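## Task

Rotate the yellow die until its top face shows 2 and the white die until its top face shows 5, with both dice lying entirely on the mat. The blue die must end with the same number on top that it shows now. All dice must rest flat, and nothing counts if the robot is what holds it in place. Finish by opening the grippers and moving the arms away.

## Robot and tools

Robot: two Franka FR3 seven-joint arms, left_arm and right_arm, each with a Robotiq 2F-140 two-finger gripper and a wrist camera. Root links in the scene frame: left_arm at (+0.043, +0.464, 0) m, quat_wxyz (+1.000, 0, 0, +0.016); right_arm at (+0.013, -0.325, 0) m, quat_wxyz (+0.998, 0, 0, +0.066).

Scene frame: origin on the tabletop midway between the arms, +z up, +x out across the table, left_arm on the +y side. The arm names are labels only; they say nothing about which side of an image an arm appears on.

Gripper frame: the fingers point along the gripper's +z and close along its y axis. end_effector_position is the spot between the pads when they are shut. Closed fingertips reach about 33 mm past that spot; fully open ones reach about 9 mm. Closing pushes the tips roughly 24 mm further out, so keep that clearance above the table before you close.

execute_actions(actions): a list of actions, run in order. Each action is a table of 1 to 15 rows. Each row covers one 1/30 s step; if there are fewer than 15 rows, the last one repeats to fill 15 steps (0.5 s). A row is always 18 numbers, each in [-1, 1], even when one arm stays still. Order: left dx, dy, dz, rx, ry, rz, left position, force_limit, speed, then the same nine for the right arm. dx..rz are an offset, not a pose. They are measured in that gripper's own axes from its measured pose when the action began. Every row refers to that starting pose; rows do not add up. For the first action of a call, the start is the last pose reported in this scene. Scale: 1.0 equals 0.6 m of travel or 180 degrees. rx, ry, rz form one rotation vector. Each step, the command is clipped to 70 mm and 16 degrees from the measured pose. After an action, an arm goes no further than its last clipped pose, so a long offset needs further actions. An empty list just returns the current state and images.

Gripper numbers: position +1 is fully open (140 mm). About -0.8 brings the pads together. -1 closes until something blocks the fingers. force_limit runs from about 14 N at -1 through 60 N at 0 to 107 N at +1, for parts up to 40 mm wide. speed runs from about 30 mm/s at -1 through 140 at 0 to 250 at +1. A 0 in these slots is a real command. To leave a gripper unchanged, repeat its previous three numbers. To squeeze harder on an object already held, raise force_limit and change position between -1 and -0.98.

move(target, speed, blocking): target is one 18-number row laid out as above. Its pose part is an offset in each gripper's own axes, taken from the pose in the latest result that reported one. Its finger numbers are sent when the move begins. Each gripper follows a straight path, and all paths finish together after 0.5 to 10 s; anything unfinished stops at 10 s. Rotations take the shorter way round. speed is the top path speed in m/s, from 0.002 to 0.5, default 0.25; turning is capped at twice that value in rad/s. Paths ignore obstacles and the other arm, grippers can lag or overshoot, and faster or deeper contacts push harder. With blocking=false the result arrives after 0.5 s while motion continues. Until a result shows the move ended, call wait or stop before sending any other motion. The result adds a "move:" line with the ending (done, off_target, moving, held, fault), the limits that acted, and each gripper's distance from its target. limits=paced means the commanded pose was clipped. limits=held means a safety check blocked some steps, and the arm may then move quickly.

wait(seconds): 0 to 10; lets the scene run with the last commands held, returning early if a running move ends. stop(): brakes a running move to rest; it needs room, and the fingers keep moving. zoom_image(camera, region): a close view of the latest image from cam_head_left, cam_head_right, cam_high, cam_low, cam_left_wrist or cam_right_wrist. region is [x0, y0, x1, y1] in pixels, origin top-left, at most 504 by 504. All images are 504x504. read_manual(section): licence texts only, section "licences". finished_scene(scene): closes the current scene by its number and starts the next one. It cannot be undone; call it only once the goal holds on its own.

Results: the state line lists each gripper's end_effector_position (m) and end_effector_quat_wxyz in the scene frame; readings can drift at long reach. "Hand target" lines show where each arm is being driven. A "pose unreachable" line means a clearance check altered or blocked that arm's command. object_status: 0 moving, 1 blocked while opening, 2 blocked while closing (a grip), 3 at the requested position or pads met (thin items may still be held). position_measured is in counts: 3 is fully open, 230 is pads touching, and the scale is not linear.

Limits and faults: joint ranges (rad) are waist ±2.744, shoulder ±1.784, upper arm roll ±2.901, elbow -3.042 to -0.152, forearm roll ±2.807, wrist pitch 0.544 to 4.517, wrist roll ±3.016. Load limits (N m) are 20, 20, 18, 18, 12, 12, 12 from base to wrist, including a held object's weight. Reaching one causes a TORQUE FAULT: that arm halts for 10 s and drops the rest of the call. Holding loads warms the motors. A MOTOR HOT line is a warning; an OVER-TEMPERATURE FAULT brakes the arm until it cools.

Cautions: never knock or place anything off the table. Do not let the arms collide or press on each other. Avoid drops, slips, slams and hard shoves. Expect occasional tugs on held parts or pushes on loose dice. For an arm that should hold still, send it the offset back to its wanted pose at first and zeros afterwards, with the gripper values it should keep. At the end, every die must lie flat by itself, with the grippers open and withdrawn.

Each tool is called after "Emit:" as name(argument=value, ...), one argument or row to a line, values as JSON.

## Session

Emit:
execute_actions(
  actions=[],
)

Scene clock: 0.00 s.
left_arm: end_effector_position=(+0.5837, +0.0288, +0.3158) position_measured=3 object_status=3 end_effector_quat_wxyz=(+0.726, +0.673, +0.143, +0.018) | right_arm: end_effector_position=(+0.3889, -0.4025, +0.3259) position_measured=3 object_status=3 end_effector_quat_wxyz=(+0.502, +0.829, -0.045, +0.242)
Joint positions: left_arm=[-0.406  0.193  0.069 -2.296 -2.053  1.834 -0.761] | right_arm=[ 0.16  -0.642  0.295 -2.786 -1.023  1.766 -0.514]
Joint velocities: left_arm=[-0.001  0.001  0.     0.001 -0.001 -0.     0.   ] | right_arm=[ 0.001 -0.002 -0.     0.001 -0.002 -0.001  0.001]
Hand target (left_arm): +0.584, +0.029, +0.316; +0.726, +0.673, +0.143, +0.018
Hand target (right_arm): +0.389, -0.402, +0.326; +0.502, +0.829, -0.045, +0.242

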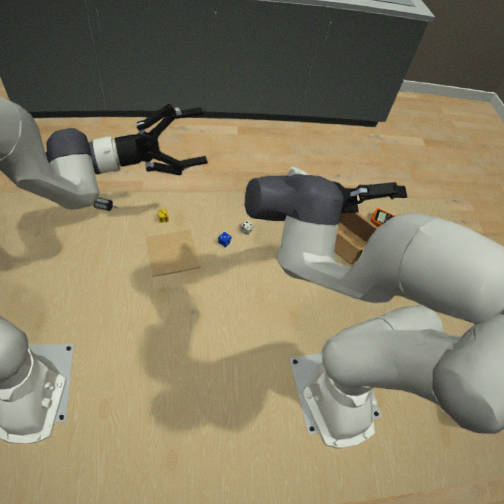

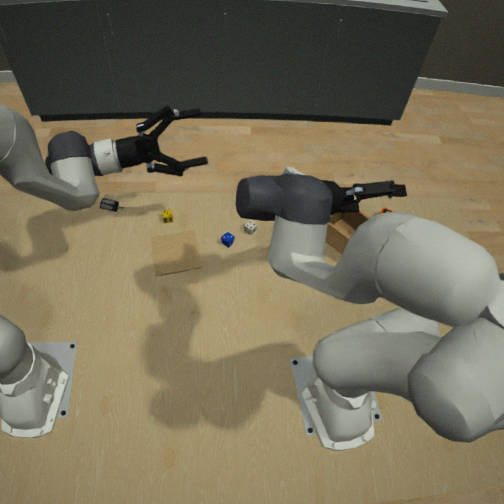

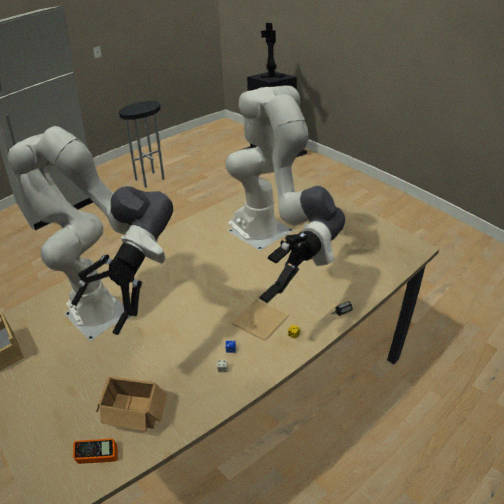

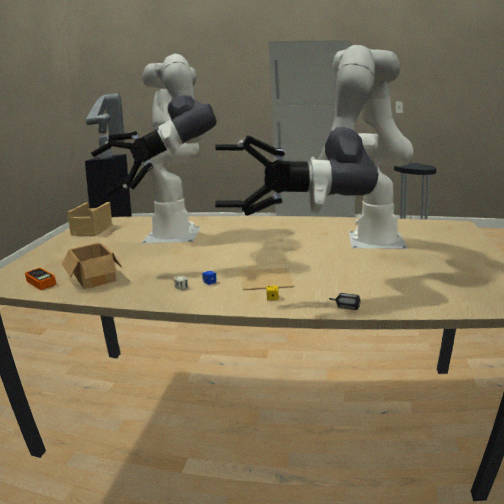

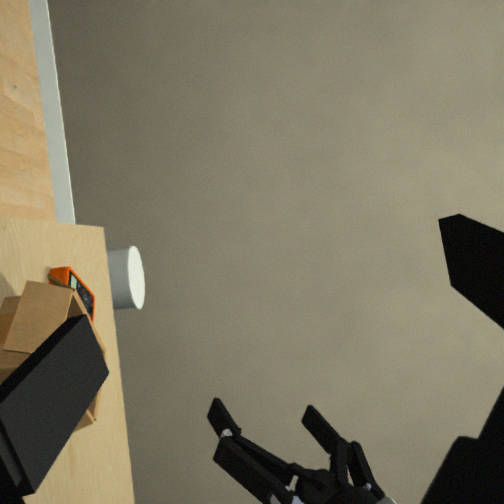

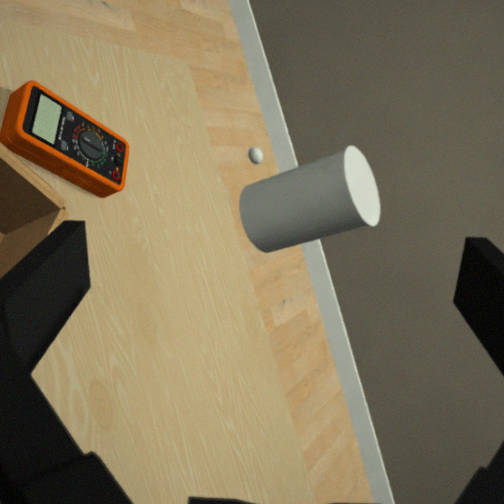

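Emit:
zoom_image(
  camera="cam_head_left",
  region=[140, 195, 270, 285],
)

Emit:
zoom_image(
  camera="cam_low",
  region=[165, 260, 305, 310],
)

Emit:
zoom_image(
  camera="cam_high",
  region=[205, 310, 315, 385],
)

Emit:
zoom_image(
  camera="cam_head_right",
  region=[210, 210, 270, 255],
)

Emit:
zoom_image(
  camera="cam_head_right",
  region=[145, 200, 195, 235],
)

Region (140, 195, 270, 285) of cam_head_left's 504x504 image, scaled by 3.877, with more detail than that image has; it fills the top 349 rows of this view, and the rest is white.

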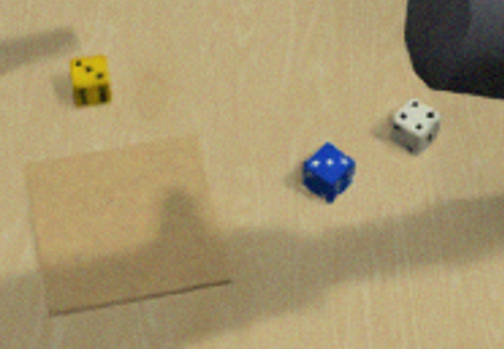

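Region (165, 260, 305, 310) of cam_low's 504x504 image, scaled by 3.600, with more detail than that image has; it fills the top 180 rows of this view, and the rest is white.

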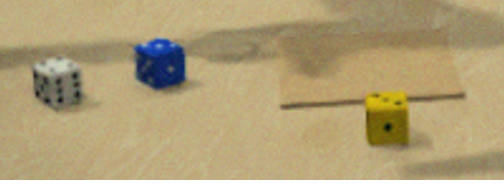

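Region (205, 310, 315, 385) of cam_high's 504x504 image, scaled by 4.582, with more detail than that image has; it fills the top 344 rows of this view, and the rest is white.

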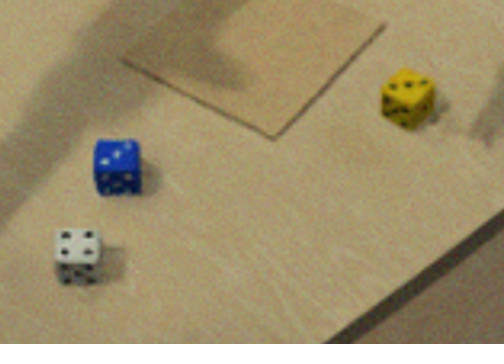

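Region (210, 210, 270, 255) of cam_head_right's 504x504 image, scaled by 8.400, with more detail than that image has; it fills the top 378 rows of this view, and the rest is white.

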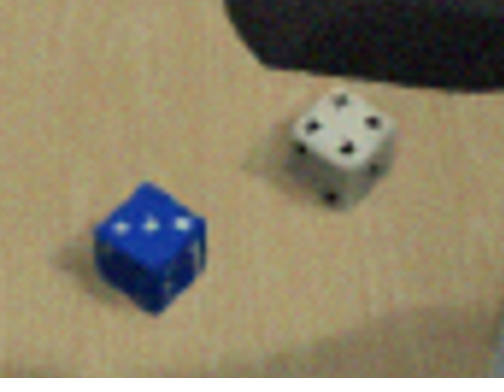

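Region (145, 200, 195, 235) of cam_head_right's 504x504 image, scaled by 10.080, with more detail than that image has; it fills the top 353 rows of this view, and the rest is white.

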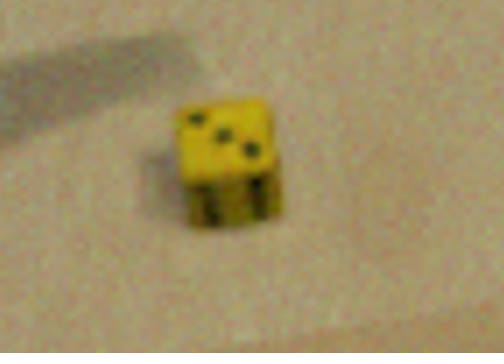

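Emit:
move(
  target=[0.0856,-0.3648,-0.3598,0.2241,-0.2052,0.5267,-0.2,0,0, 0.1631,-0.6140,-0.0933,0.3359,-0.5003,0.0551,-0.2,0,0],
  speed=0.42,
)

Emit:
zoom_image(
  camera="cam_left_wrist",
  region=[150, 180, 360, 350],
)

Emit:
zoom_image(
  camera="cam_right_wrist",
  region=[170, 140, 380, 310],
)

Scene clock: 123.57 s.
left_arm: end_effector_position=(+0.5418, +0.2283, +0.0792) position_measured=154 object_status=3 end_effector_quat_wxyz=(+0.251, +0.717, -0.583, +0.288) | right_arm: end_effector_position=(+0.5774, -0.1607, +0.0933) position_measured=154 object_status=3 end_effector_quat_wxyz=(-0.141, +0.869, -0.319, -0.352)
Joint positions: left_arm=[-0.429  0.184  0.237 -2.401 -1.337  2.344  0.734] | right_arm=[-0.241  0.81   0.179 -1.305  0.392  1.521 -0.914]
Joint velocities: left_arm=[-0.    -0.001 -0.001 -0.002 -0.004  0.001  0.035] | right_arm=[ 0.002 -0.001  0.001 -0.001 -0.    -0.001 -0.   ]
Hand target (left_arm): +0.543, +0.229, +0.080; +0.247, +0.713, -0.588, +0.291
Hand target (right_arm): +0.577, -0.160, +0.094; -0.144, +0.869, -0.316, -0.353
Off the commanded pose (left_arm): 0.005 m, 1 deg.
Off the commanded pose (right_arm): 0.007 m, 2 deg.
move: off_target (left_arm, right_arm)

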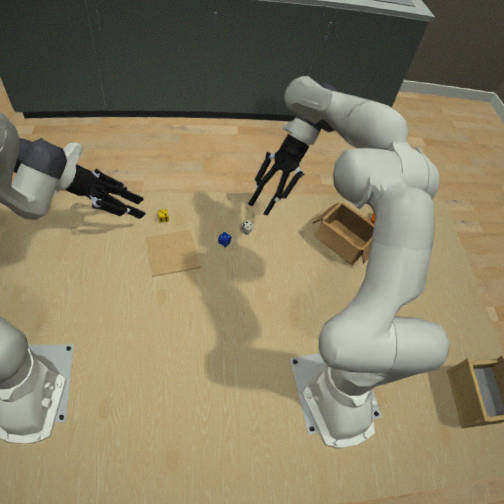

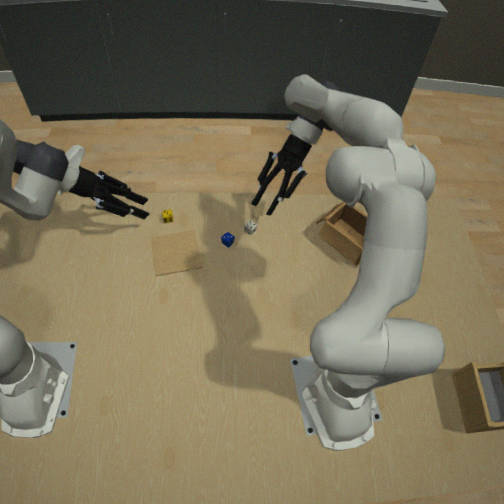

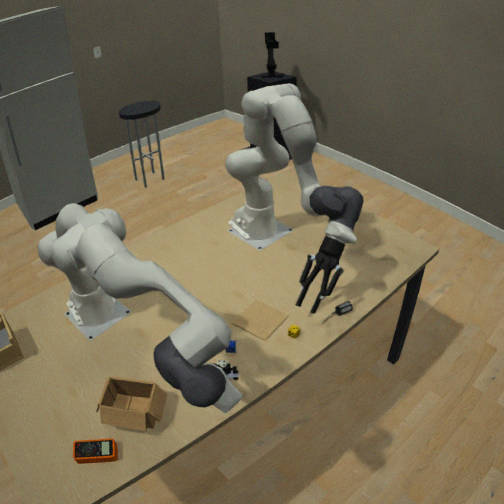

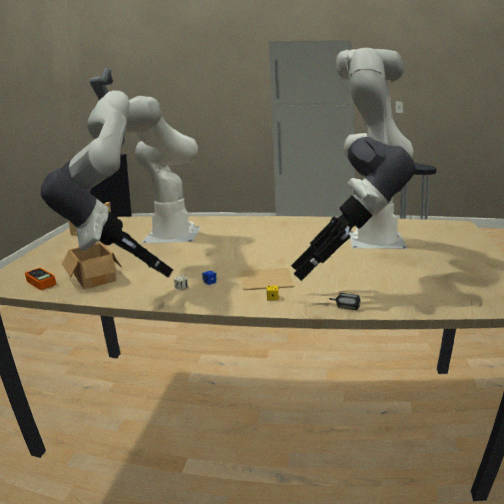

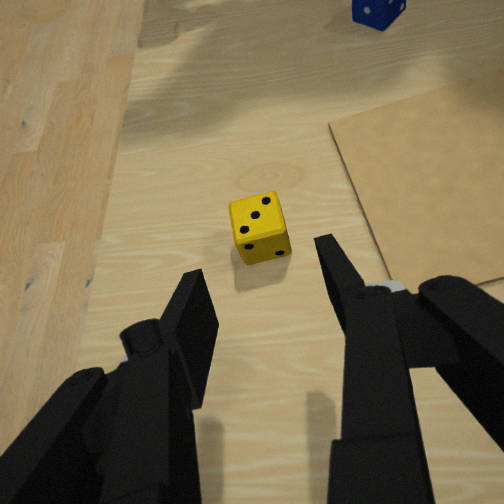

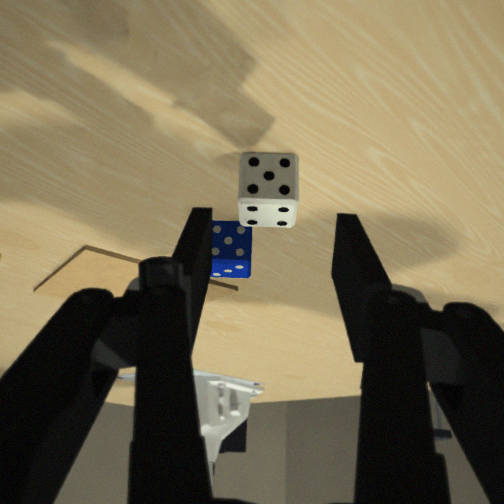

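Region (150, 180, 360, 350) of cam_left_wrist's 504x504 image, scaled by 2.400, with more detail than that image has; it fills the top 408 rows of this view, and the rest is white.

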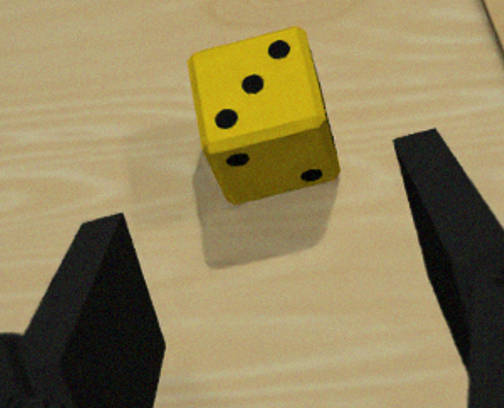

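Region (170, 140, 380, 310) of cam_right_wrist's 504x504 image, scaled by 2.400, with more detail than that image has; it fills the top 408 rows of this view, and the rest is white.

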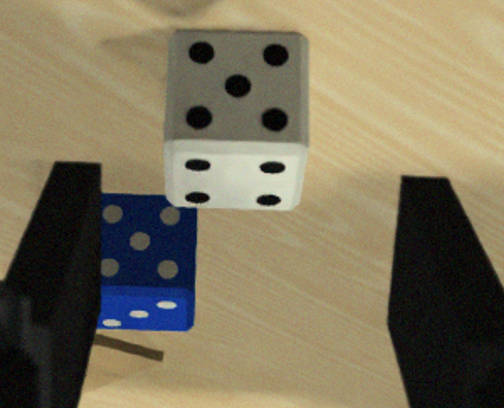

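Emit:
move(
  target=[0.0117,0.001,0.095,0.0034,0,0.0034,-0.2,0,0, 0.0067,-0.0025,0.0883,0,0,0,-0.2,0,0],
  speed=0.1,
)

Emit:
zoom_image(
  camera="cam_left_wrist",
  region=[150, 180, 360, 350],
)

Emit:
zoom_image(
  camera="cam_right_wrist",
  region=[170, 140, 380, 310],
)

Emit:
zoom_image(
  camera="cam_low",
  region=[240, 260, 320, 310],
)

Emit:
zoom_image(
  camera="cam_low",
  region=[140, 250, 220, 300],
)

Scene clock: 156.43 s.
left_arm: end_effector_position=(+0.5494, +0.1852, +0.0442) position_measured=154 object_status=3 end_effector_quat_wxyz=(+0.247, +0.718, -0.583, +0.290) | right_arm: end_effector_position=(+0.5517, -0.1379, +0.0528) position_measured=154 object_status=3 end_effector_quat_wxyz=(-0.138, +0.868, -0.322, -0.353)
Joint positions: left_arm=[-0.474  0.302  0.18  -2.336 -1.484  2.404  0.8  ] | right_arm=[-0.221  0.786  0.192 -1.459  0.402  1.652 -0.929]
Joint velocities: left_arm=[-0.     0.001  0.    -0.    -0.005  0.006  0.019] | right_arm=[ 0.    -0.001  0.003 -0.002  0.     0.012 -0.002]
Hand target (left_arm): +0.550, +0.185, +0.043; +0.244, +0.715, -0.586, +0.292
Hand target (right_arm): +0.552, -0.136, +0.053; -0.141, +0.869, -0.319, -0.352
Off the commanded pose (left_arm): 0.002 m, 1 deg.
Off the commanded pose (right_arm): 0.002 m, 1 deg.
move: done

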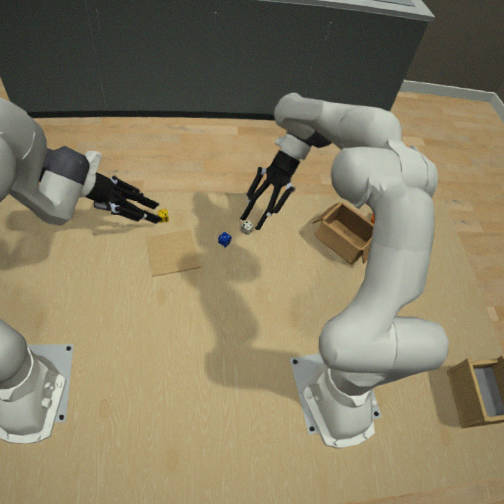

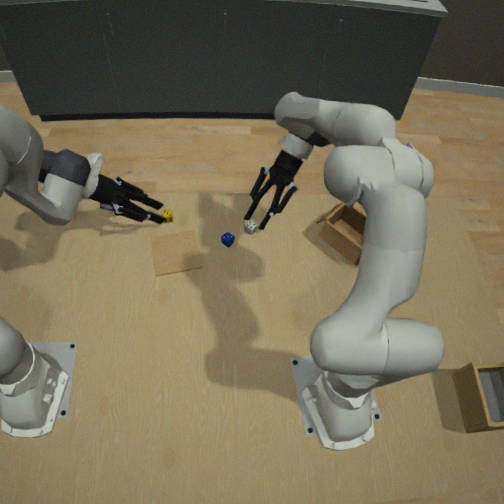

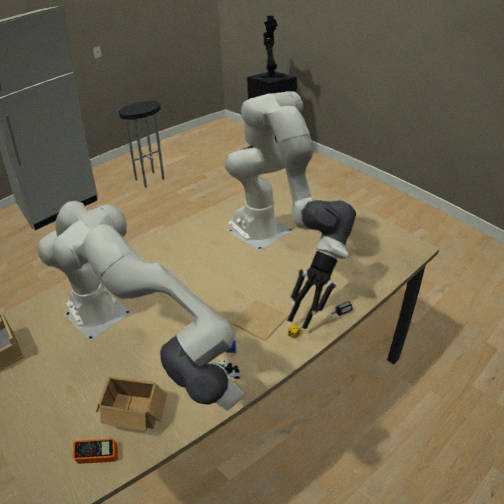

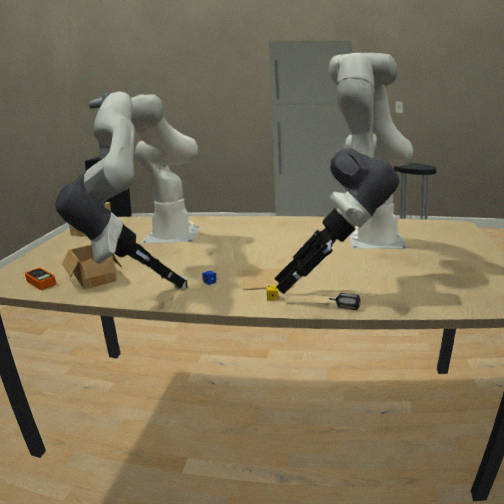

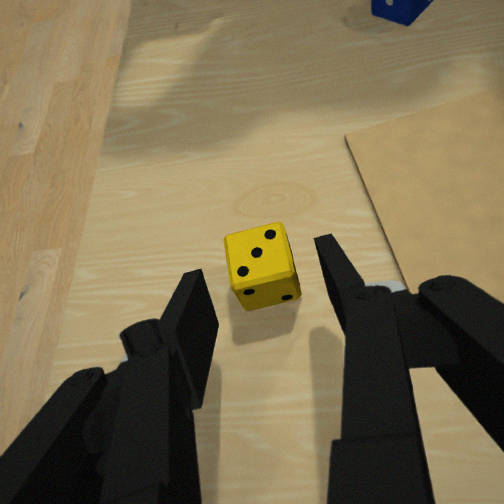

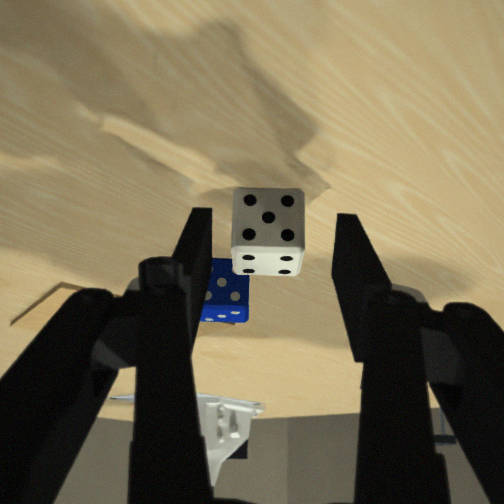

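Region (150, 180, 360, 350) of cam_left_wrist's 504x504 image, scaled by 2.400, with more detail than that image has; it fills the top 408 rows of this view, and the rest is white.

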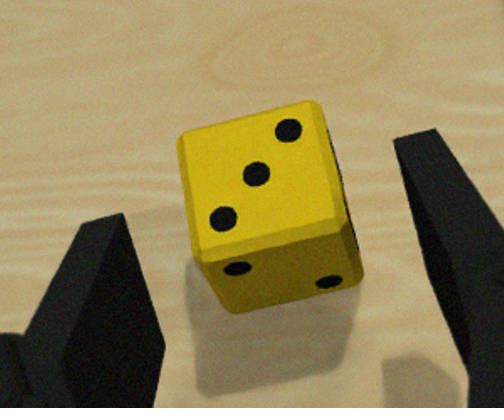

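Region (170, 140, 380, 310) of cam_right_wrist's 504x504 image, scaled by 2.400, with more detail than that image has; it fills the top 408 rows of this view, and the rest is white.

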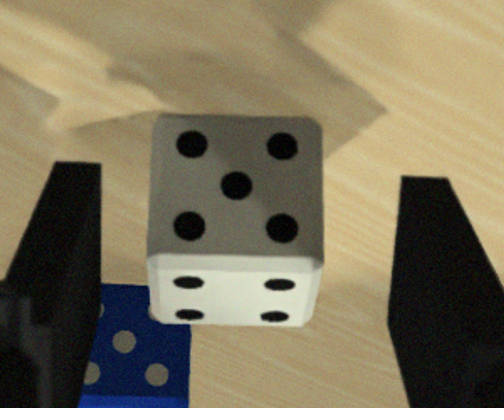

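Region (240, 260, 320, 310) of cam_low's 504x504 image, scaled by 6.300, with more detail than that image has; it fills the top 315 rows of this view, and the rest is white.

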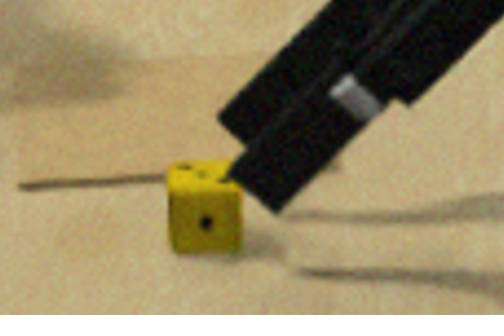

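Region (140, 250, 220, 300) of cam_low's 504x504 image, scaled by 6.300, with more detail than that image has; it fills the top 315 rows of this view, and the rest is white.

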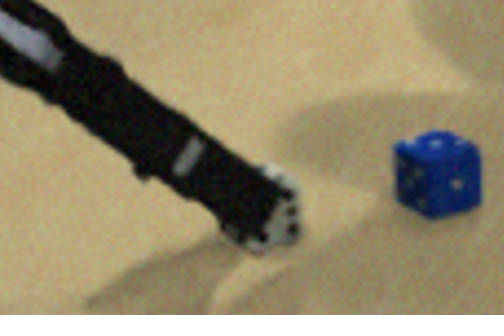

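Emit:
execute_actions(
  actions=[
    [[0,0,0.004,0,0,0,-0.2,0,0, 0,-0.0005,0.0015,0,0,0,-0.2,0,0],[0,0,0.009,0,0,0,-0.2,0,0, 0,-0.001,0.0035,0,0,0,-0.2,0,0],[-0.0005,0,0.015,0,0,0,-0.2,0,0, 0.0005,-0.0015,0.0055,0,0,0,-0.2,0,0],[-0.0005,0,0.021,0.001,0,0.001,-0.2,0,0, 0.001,-0.002,0.008,0,0,0,-0.2,0,0],[-0.001,-0.0005,0.027,0.001,0,0.001,-0.2,0,0, 0.001,-0.0025,0.010,0,0,0,-0.2,0,0],[-0.001,-0.0005,0.032,0.002,0,0.002,-0.2,0,0, 0.0015,-0.003,0.012,0,0,0,-0.2,0,0],[-0.0015,-0.001,0.036,0.002,0,0.002,-0.2,0,0, 0.0015,-0.0035,0.0135,0,0,0,-0.2,0,0],[-0.0015,-0.001,0.039,0.003,0,0.003,-0.2,0,0, 0.0017,-0.0035,0.0145,0,0,0,-0.2,0,0],[-0.0017,-0.001,0.040,0.003,0,0.003,-0.2,0,0, 0.0017,-0.0035,0.015,0,0,0,-0.2,0,0]],
  ],
)

Emit:
zoom_image(
  camera="cam_left_wrist",
  region=[150, 180, 360, 350],
)

Emit:
zoom_image(
  camera="cam_right_wrist",
  region=[170, 140, 380, 310],
)

Emit:
zoom_image(
  camera="cam_low",
  region=[240, 260, 320, 310],
)

Scene clock: 203.40 s.
left_arm: end_effector_position=(+0.5513, +0.1699, +0.0269) position_measured=154 object_status=3 end_effector_quat_wxyz=(+0.246, +0.720, -0.580, +0.291) | right_arm: end_effector_position=(+0.5490, -0.1354, +0.0464) position_measured=154 object_status=3 end_effector_quat_wxyz=(-0.136, +0.868, -0.322, -0.354)
Joint positions: left_arm=[-0.488  0.357  0.159 -2.304 -1.545  2.423  0.829] | right_arm=[-0.217  0.789  0.193 -1.471  0.402  1.668 -0.93 ]
Joint velocities: left_arm=[ 0.001  0.001  0.     0.012 -0.036  0.02   0.044] | right_arm=[0.001 0.    0.    0.001 0.001 0.014 0.001]
Hand target (left_arm): +0.553, +0.170, +0.026; +0.242, +0.716, -0.585, +0.294
Hand target (right_arm): +0.549, -0.133, +0.046; -0.138, +0.868, -0.322, -0.353
Off the commanded pose (left_arm): 0.002 m, 1 deg.
Off the commanded pose (right_arm): 0.003 m, 0 deg.

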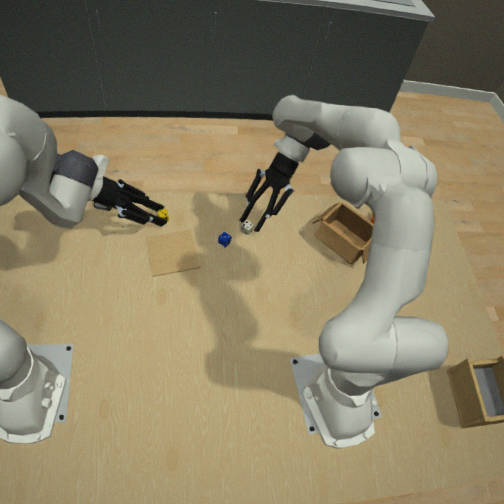

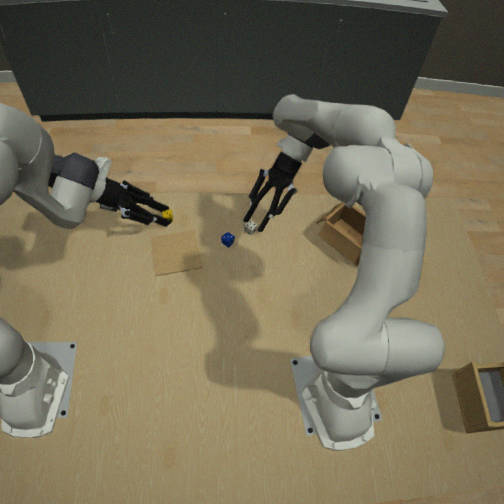

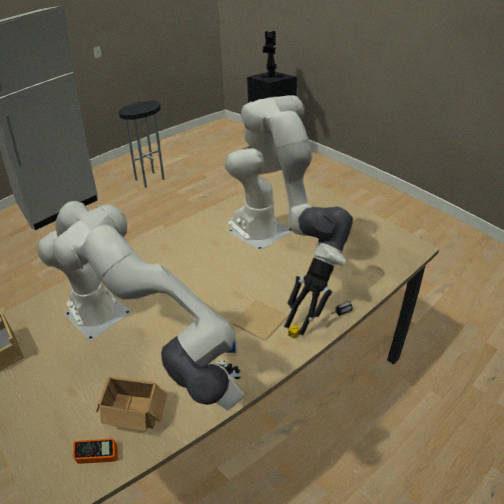

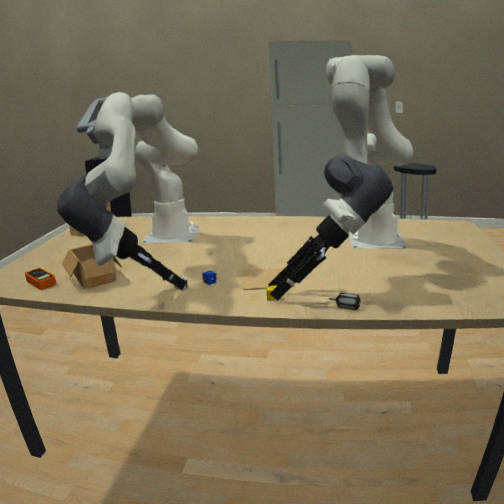

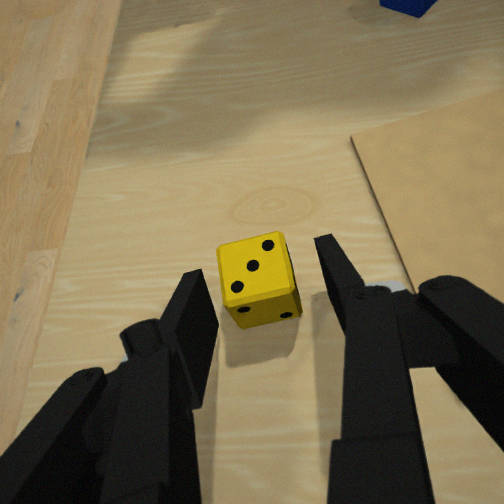

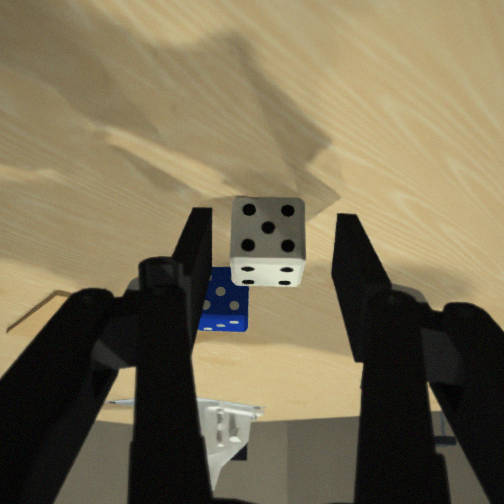

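Region (150, 180, 360, 350) of cam_left_wrist's 504x504 image, scaled by 2.400, with more detail than that image has; it fills the top 408 rows of this view, and the rest is white.

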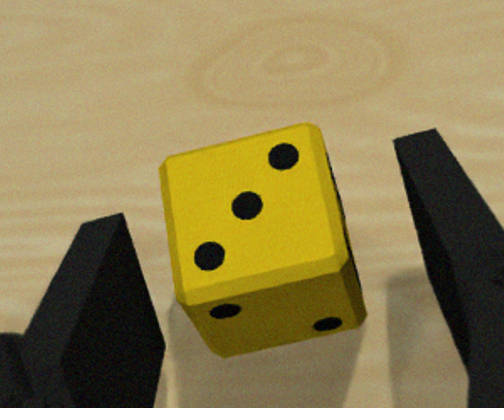

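Region (170, 140, 380, 310) of cam_right_wrist's 504x504 image, scaled by 2.400, with more detail than that image has; it fills the top 408 rows of this view, and the rest is white.

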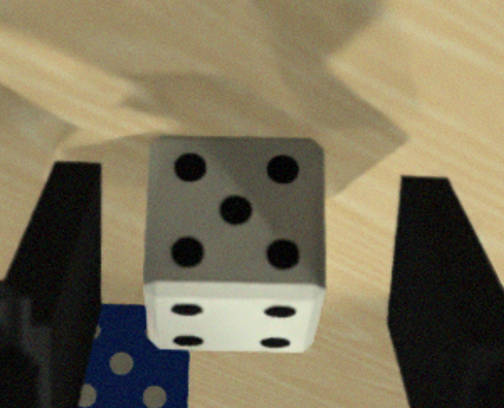

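Region (240, 260, 320, 310) of cam_low's 504x504 image, scaled by 6.300, with more detail than that image has; it fills the top 315 rows of this view, and the rest is white.

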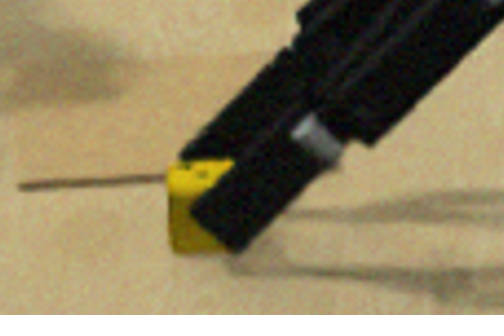

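Emit:
execute_actions(
  actions=[
    [[0,-0.002,0.002,0.002,0,0.002,-0.2,0,0, -0.001,-0.002,0.004,0,0,0,-0.2,0,0],[0,-0.003,0.004,0.003,0,0.003,-0.2,0,0, -0.002,-0.003,0.007,0,0,0,-0.2,0,0],[0,-0.004,0.006,0.003,0,0.003,-0.2,0,0, -0.003,-0.004,0.010,0,0,0,-0.2,0,0],[0,-0.0045,0.0075,0.003,0,0.003,-0.2,0,0, -0.004,-0.005,0.012,0,0,0,-0.2,0,0],[0,-0.0045,0.0075,0.003,0,0.003,-0.2,0,0, -0.004,-0.005,0.012,0,0,0,-0.2,0,0],[0,-0.0045,0.0075,0.003,0,0.003,-0.2,0,0, -0.004,-0.005,0.012,0,0,0,-0.2,0,0],[0,-0.0045,0.0075,0.003,0,0.003,-0.2,0,0, -0.004,-0.005,0.012,0,0,0,-0.2,0,0],[0,-0.0045,0.0075,0.003,0,0.003,-0.2,0,0, -0.004,-0.005,0.012,0,0,0,-0.2,0,0],[0,-0.0045,0.0075,0.003,0,0.003,-1,0,-0.4, -0.004,-0.005,0.012,0,0,0,-1,0,-0.4]],
  ],
)

Emit:
wait(
  seconds=0.3,
)

Emit:
zoom_image(
  camera="cam_low",
  region=[140, 250, 320, 310],
)

Scene clock: 228.80 s.
left_arm: end_effector_position=(+0.5546, +0.1683, +0.0247) position_measured=185 object_status=0 end_effector_quat_wxyz=(+0.243, +0.720, -0.580, +0.294) | right_arm: end_effector_position=(+0.5458, -0.1312, +0.0428) position_measured=185 object_status=0 end_effector_quat_wxyz=(-0.136, +0.868, -0.321, -0.354)
Joint positions: left_arm=[-0.491  0.367  0.157 -2.296 -1.562  2.43   0.843] | right_arm=[-0.211  0.787  0.194 -1.485  0.404  1.68  -0.93 ]
Joint velocities: left_arm=[ 0.    -0.001 -0.     0.01  -0.005  0.     0.   ] | right_arm=[-0.001 -0.011  0.    -0.001  0.001  0.002  0.001]
Hand target (left_arm): +0.555, +0.167, +0.024; +0.241, +0.718, -0.582, +0.295
Hand target (right_arm): +0.546, -0.129, +0.043; -0.136, +0.868, -0.322, -0.354
Off the commanded pose (left_arm): 0.001 m, 0 deg.
Off the commanded pose (right_arm): 0.002 m, 0 deg.

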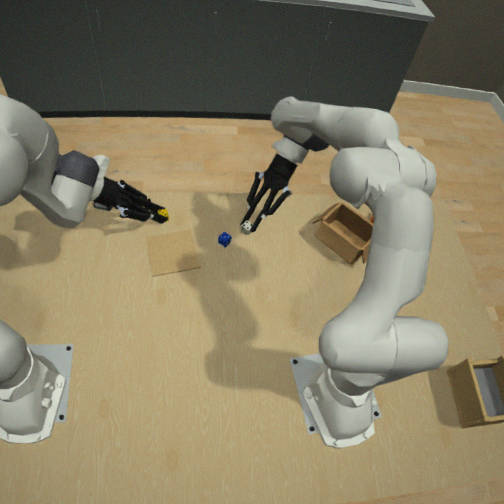

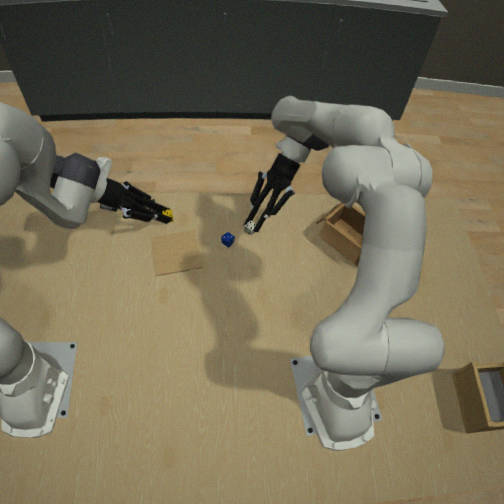

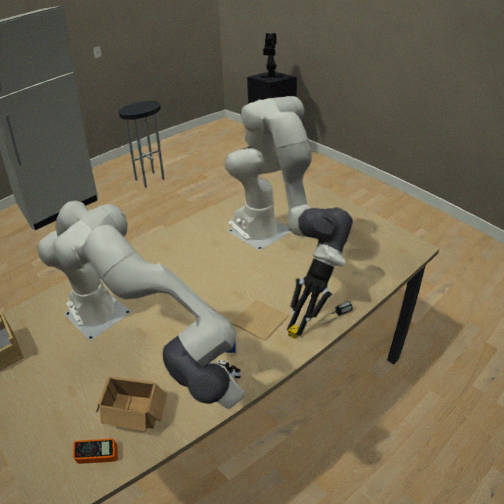

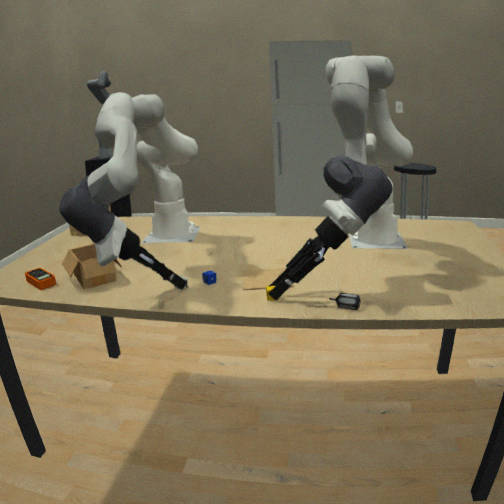

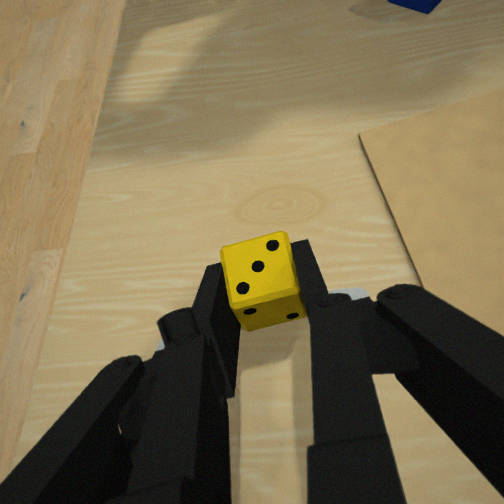

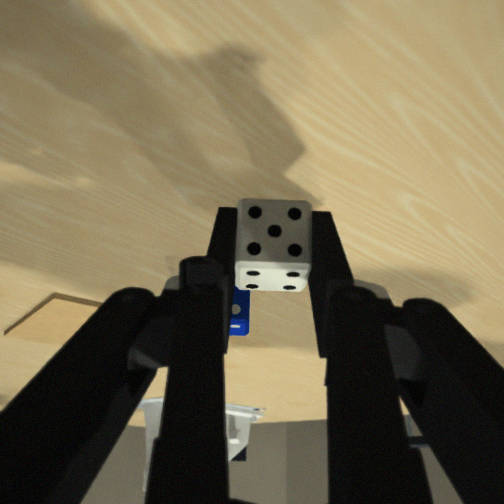

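Scene clock: 229.10 s.
left_arm: end_effector_position=(+0.5548, +0.1683, +0.0247) position_measured=190 object_status=2 end_effector_quat_wxyz=(+0.243, +0.719, -0.580, +0.294) | right_arm: end_effector_position=(+0.5461, -0.1312, +0.0429) position_measured=190 object_status=2 end_effector_quat_wxyz=(-0.136, +0.868, -0.321, -0.354)
Joint positions: left_arm=[-0.491  0.367  0.157 -2.296 -1.562  2.43   0.843] | right_arm=[-0.211  0.787  0.194 -1.485  0.404  1.681 -0.93 ]
Joint velocities: left_arm=[-0.001 -0.     0.002  0.001  0.001  0.001 -0.   ] | right_arm=[ 0.    -0.     0.001  0.001 -0.001  0.    -0.001]
Hand target (left_arm): +0.555, +0.167, +0.024; +0.241, +0.718, -0.582, +0.295
Hand target (right_arm): +0.546, -0.129, +0.043; -0.136, +0.868, -0.322, -0.354
Off the commanded pose (left_arm): 0.001 m, 0 deg.
Off the commanded pose (right_arm): 0.002 m, 0 deg.
wait: 0.30 s; at rest by 0.20 s

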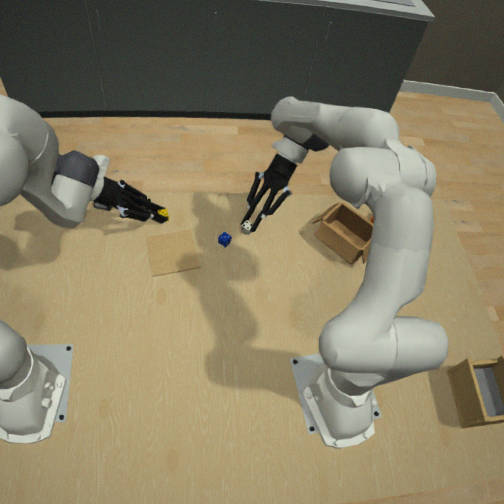

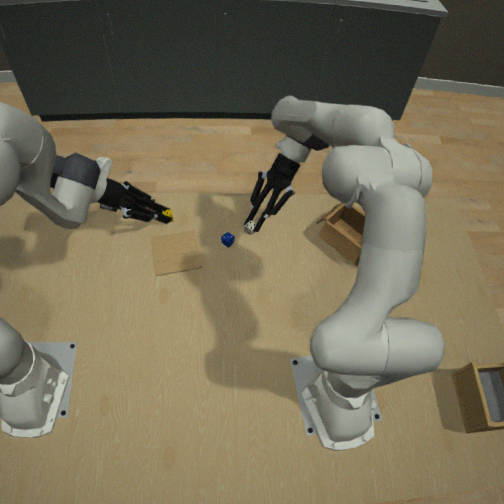

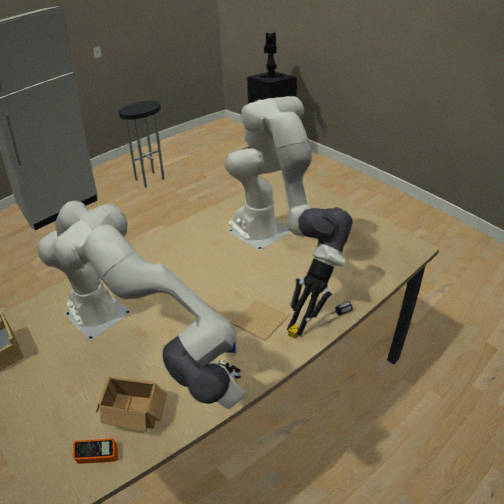

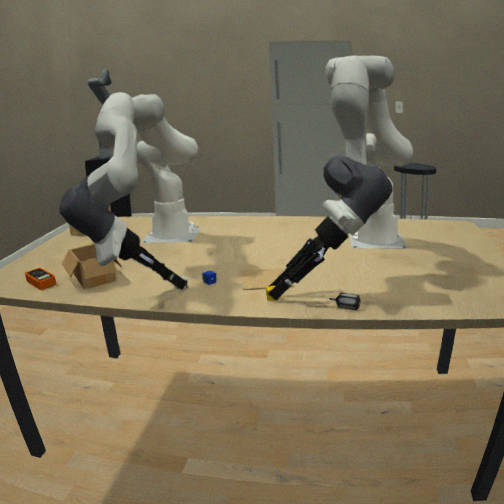

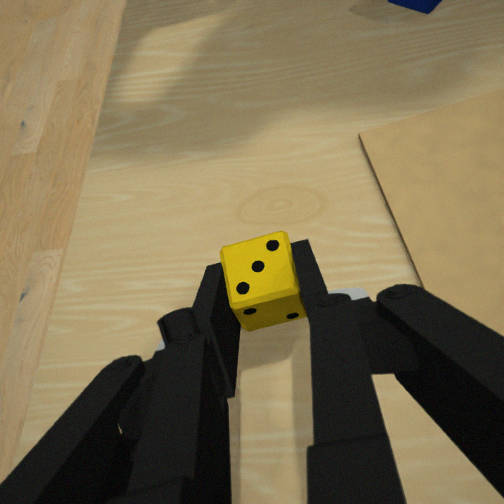

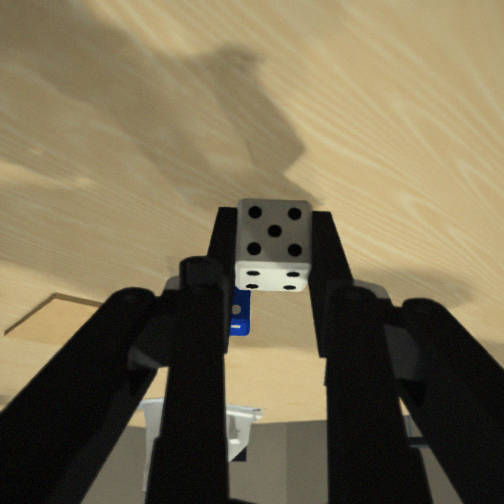

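Region (140, 250, 320, 310) of cam_low's 504x504 image, scaled by 2.800, with more detail than that image has.

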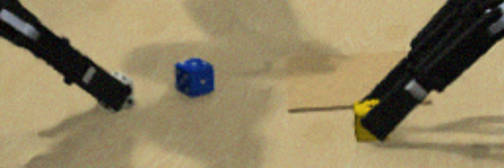

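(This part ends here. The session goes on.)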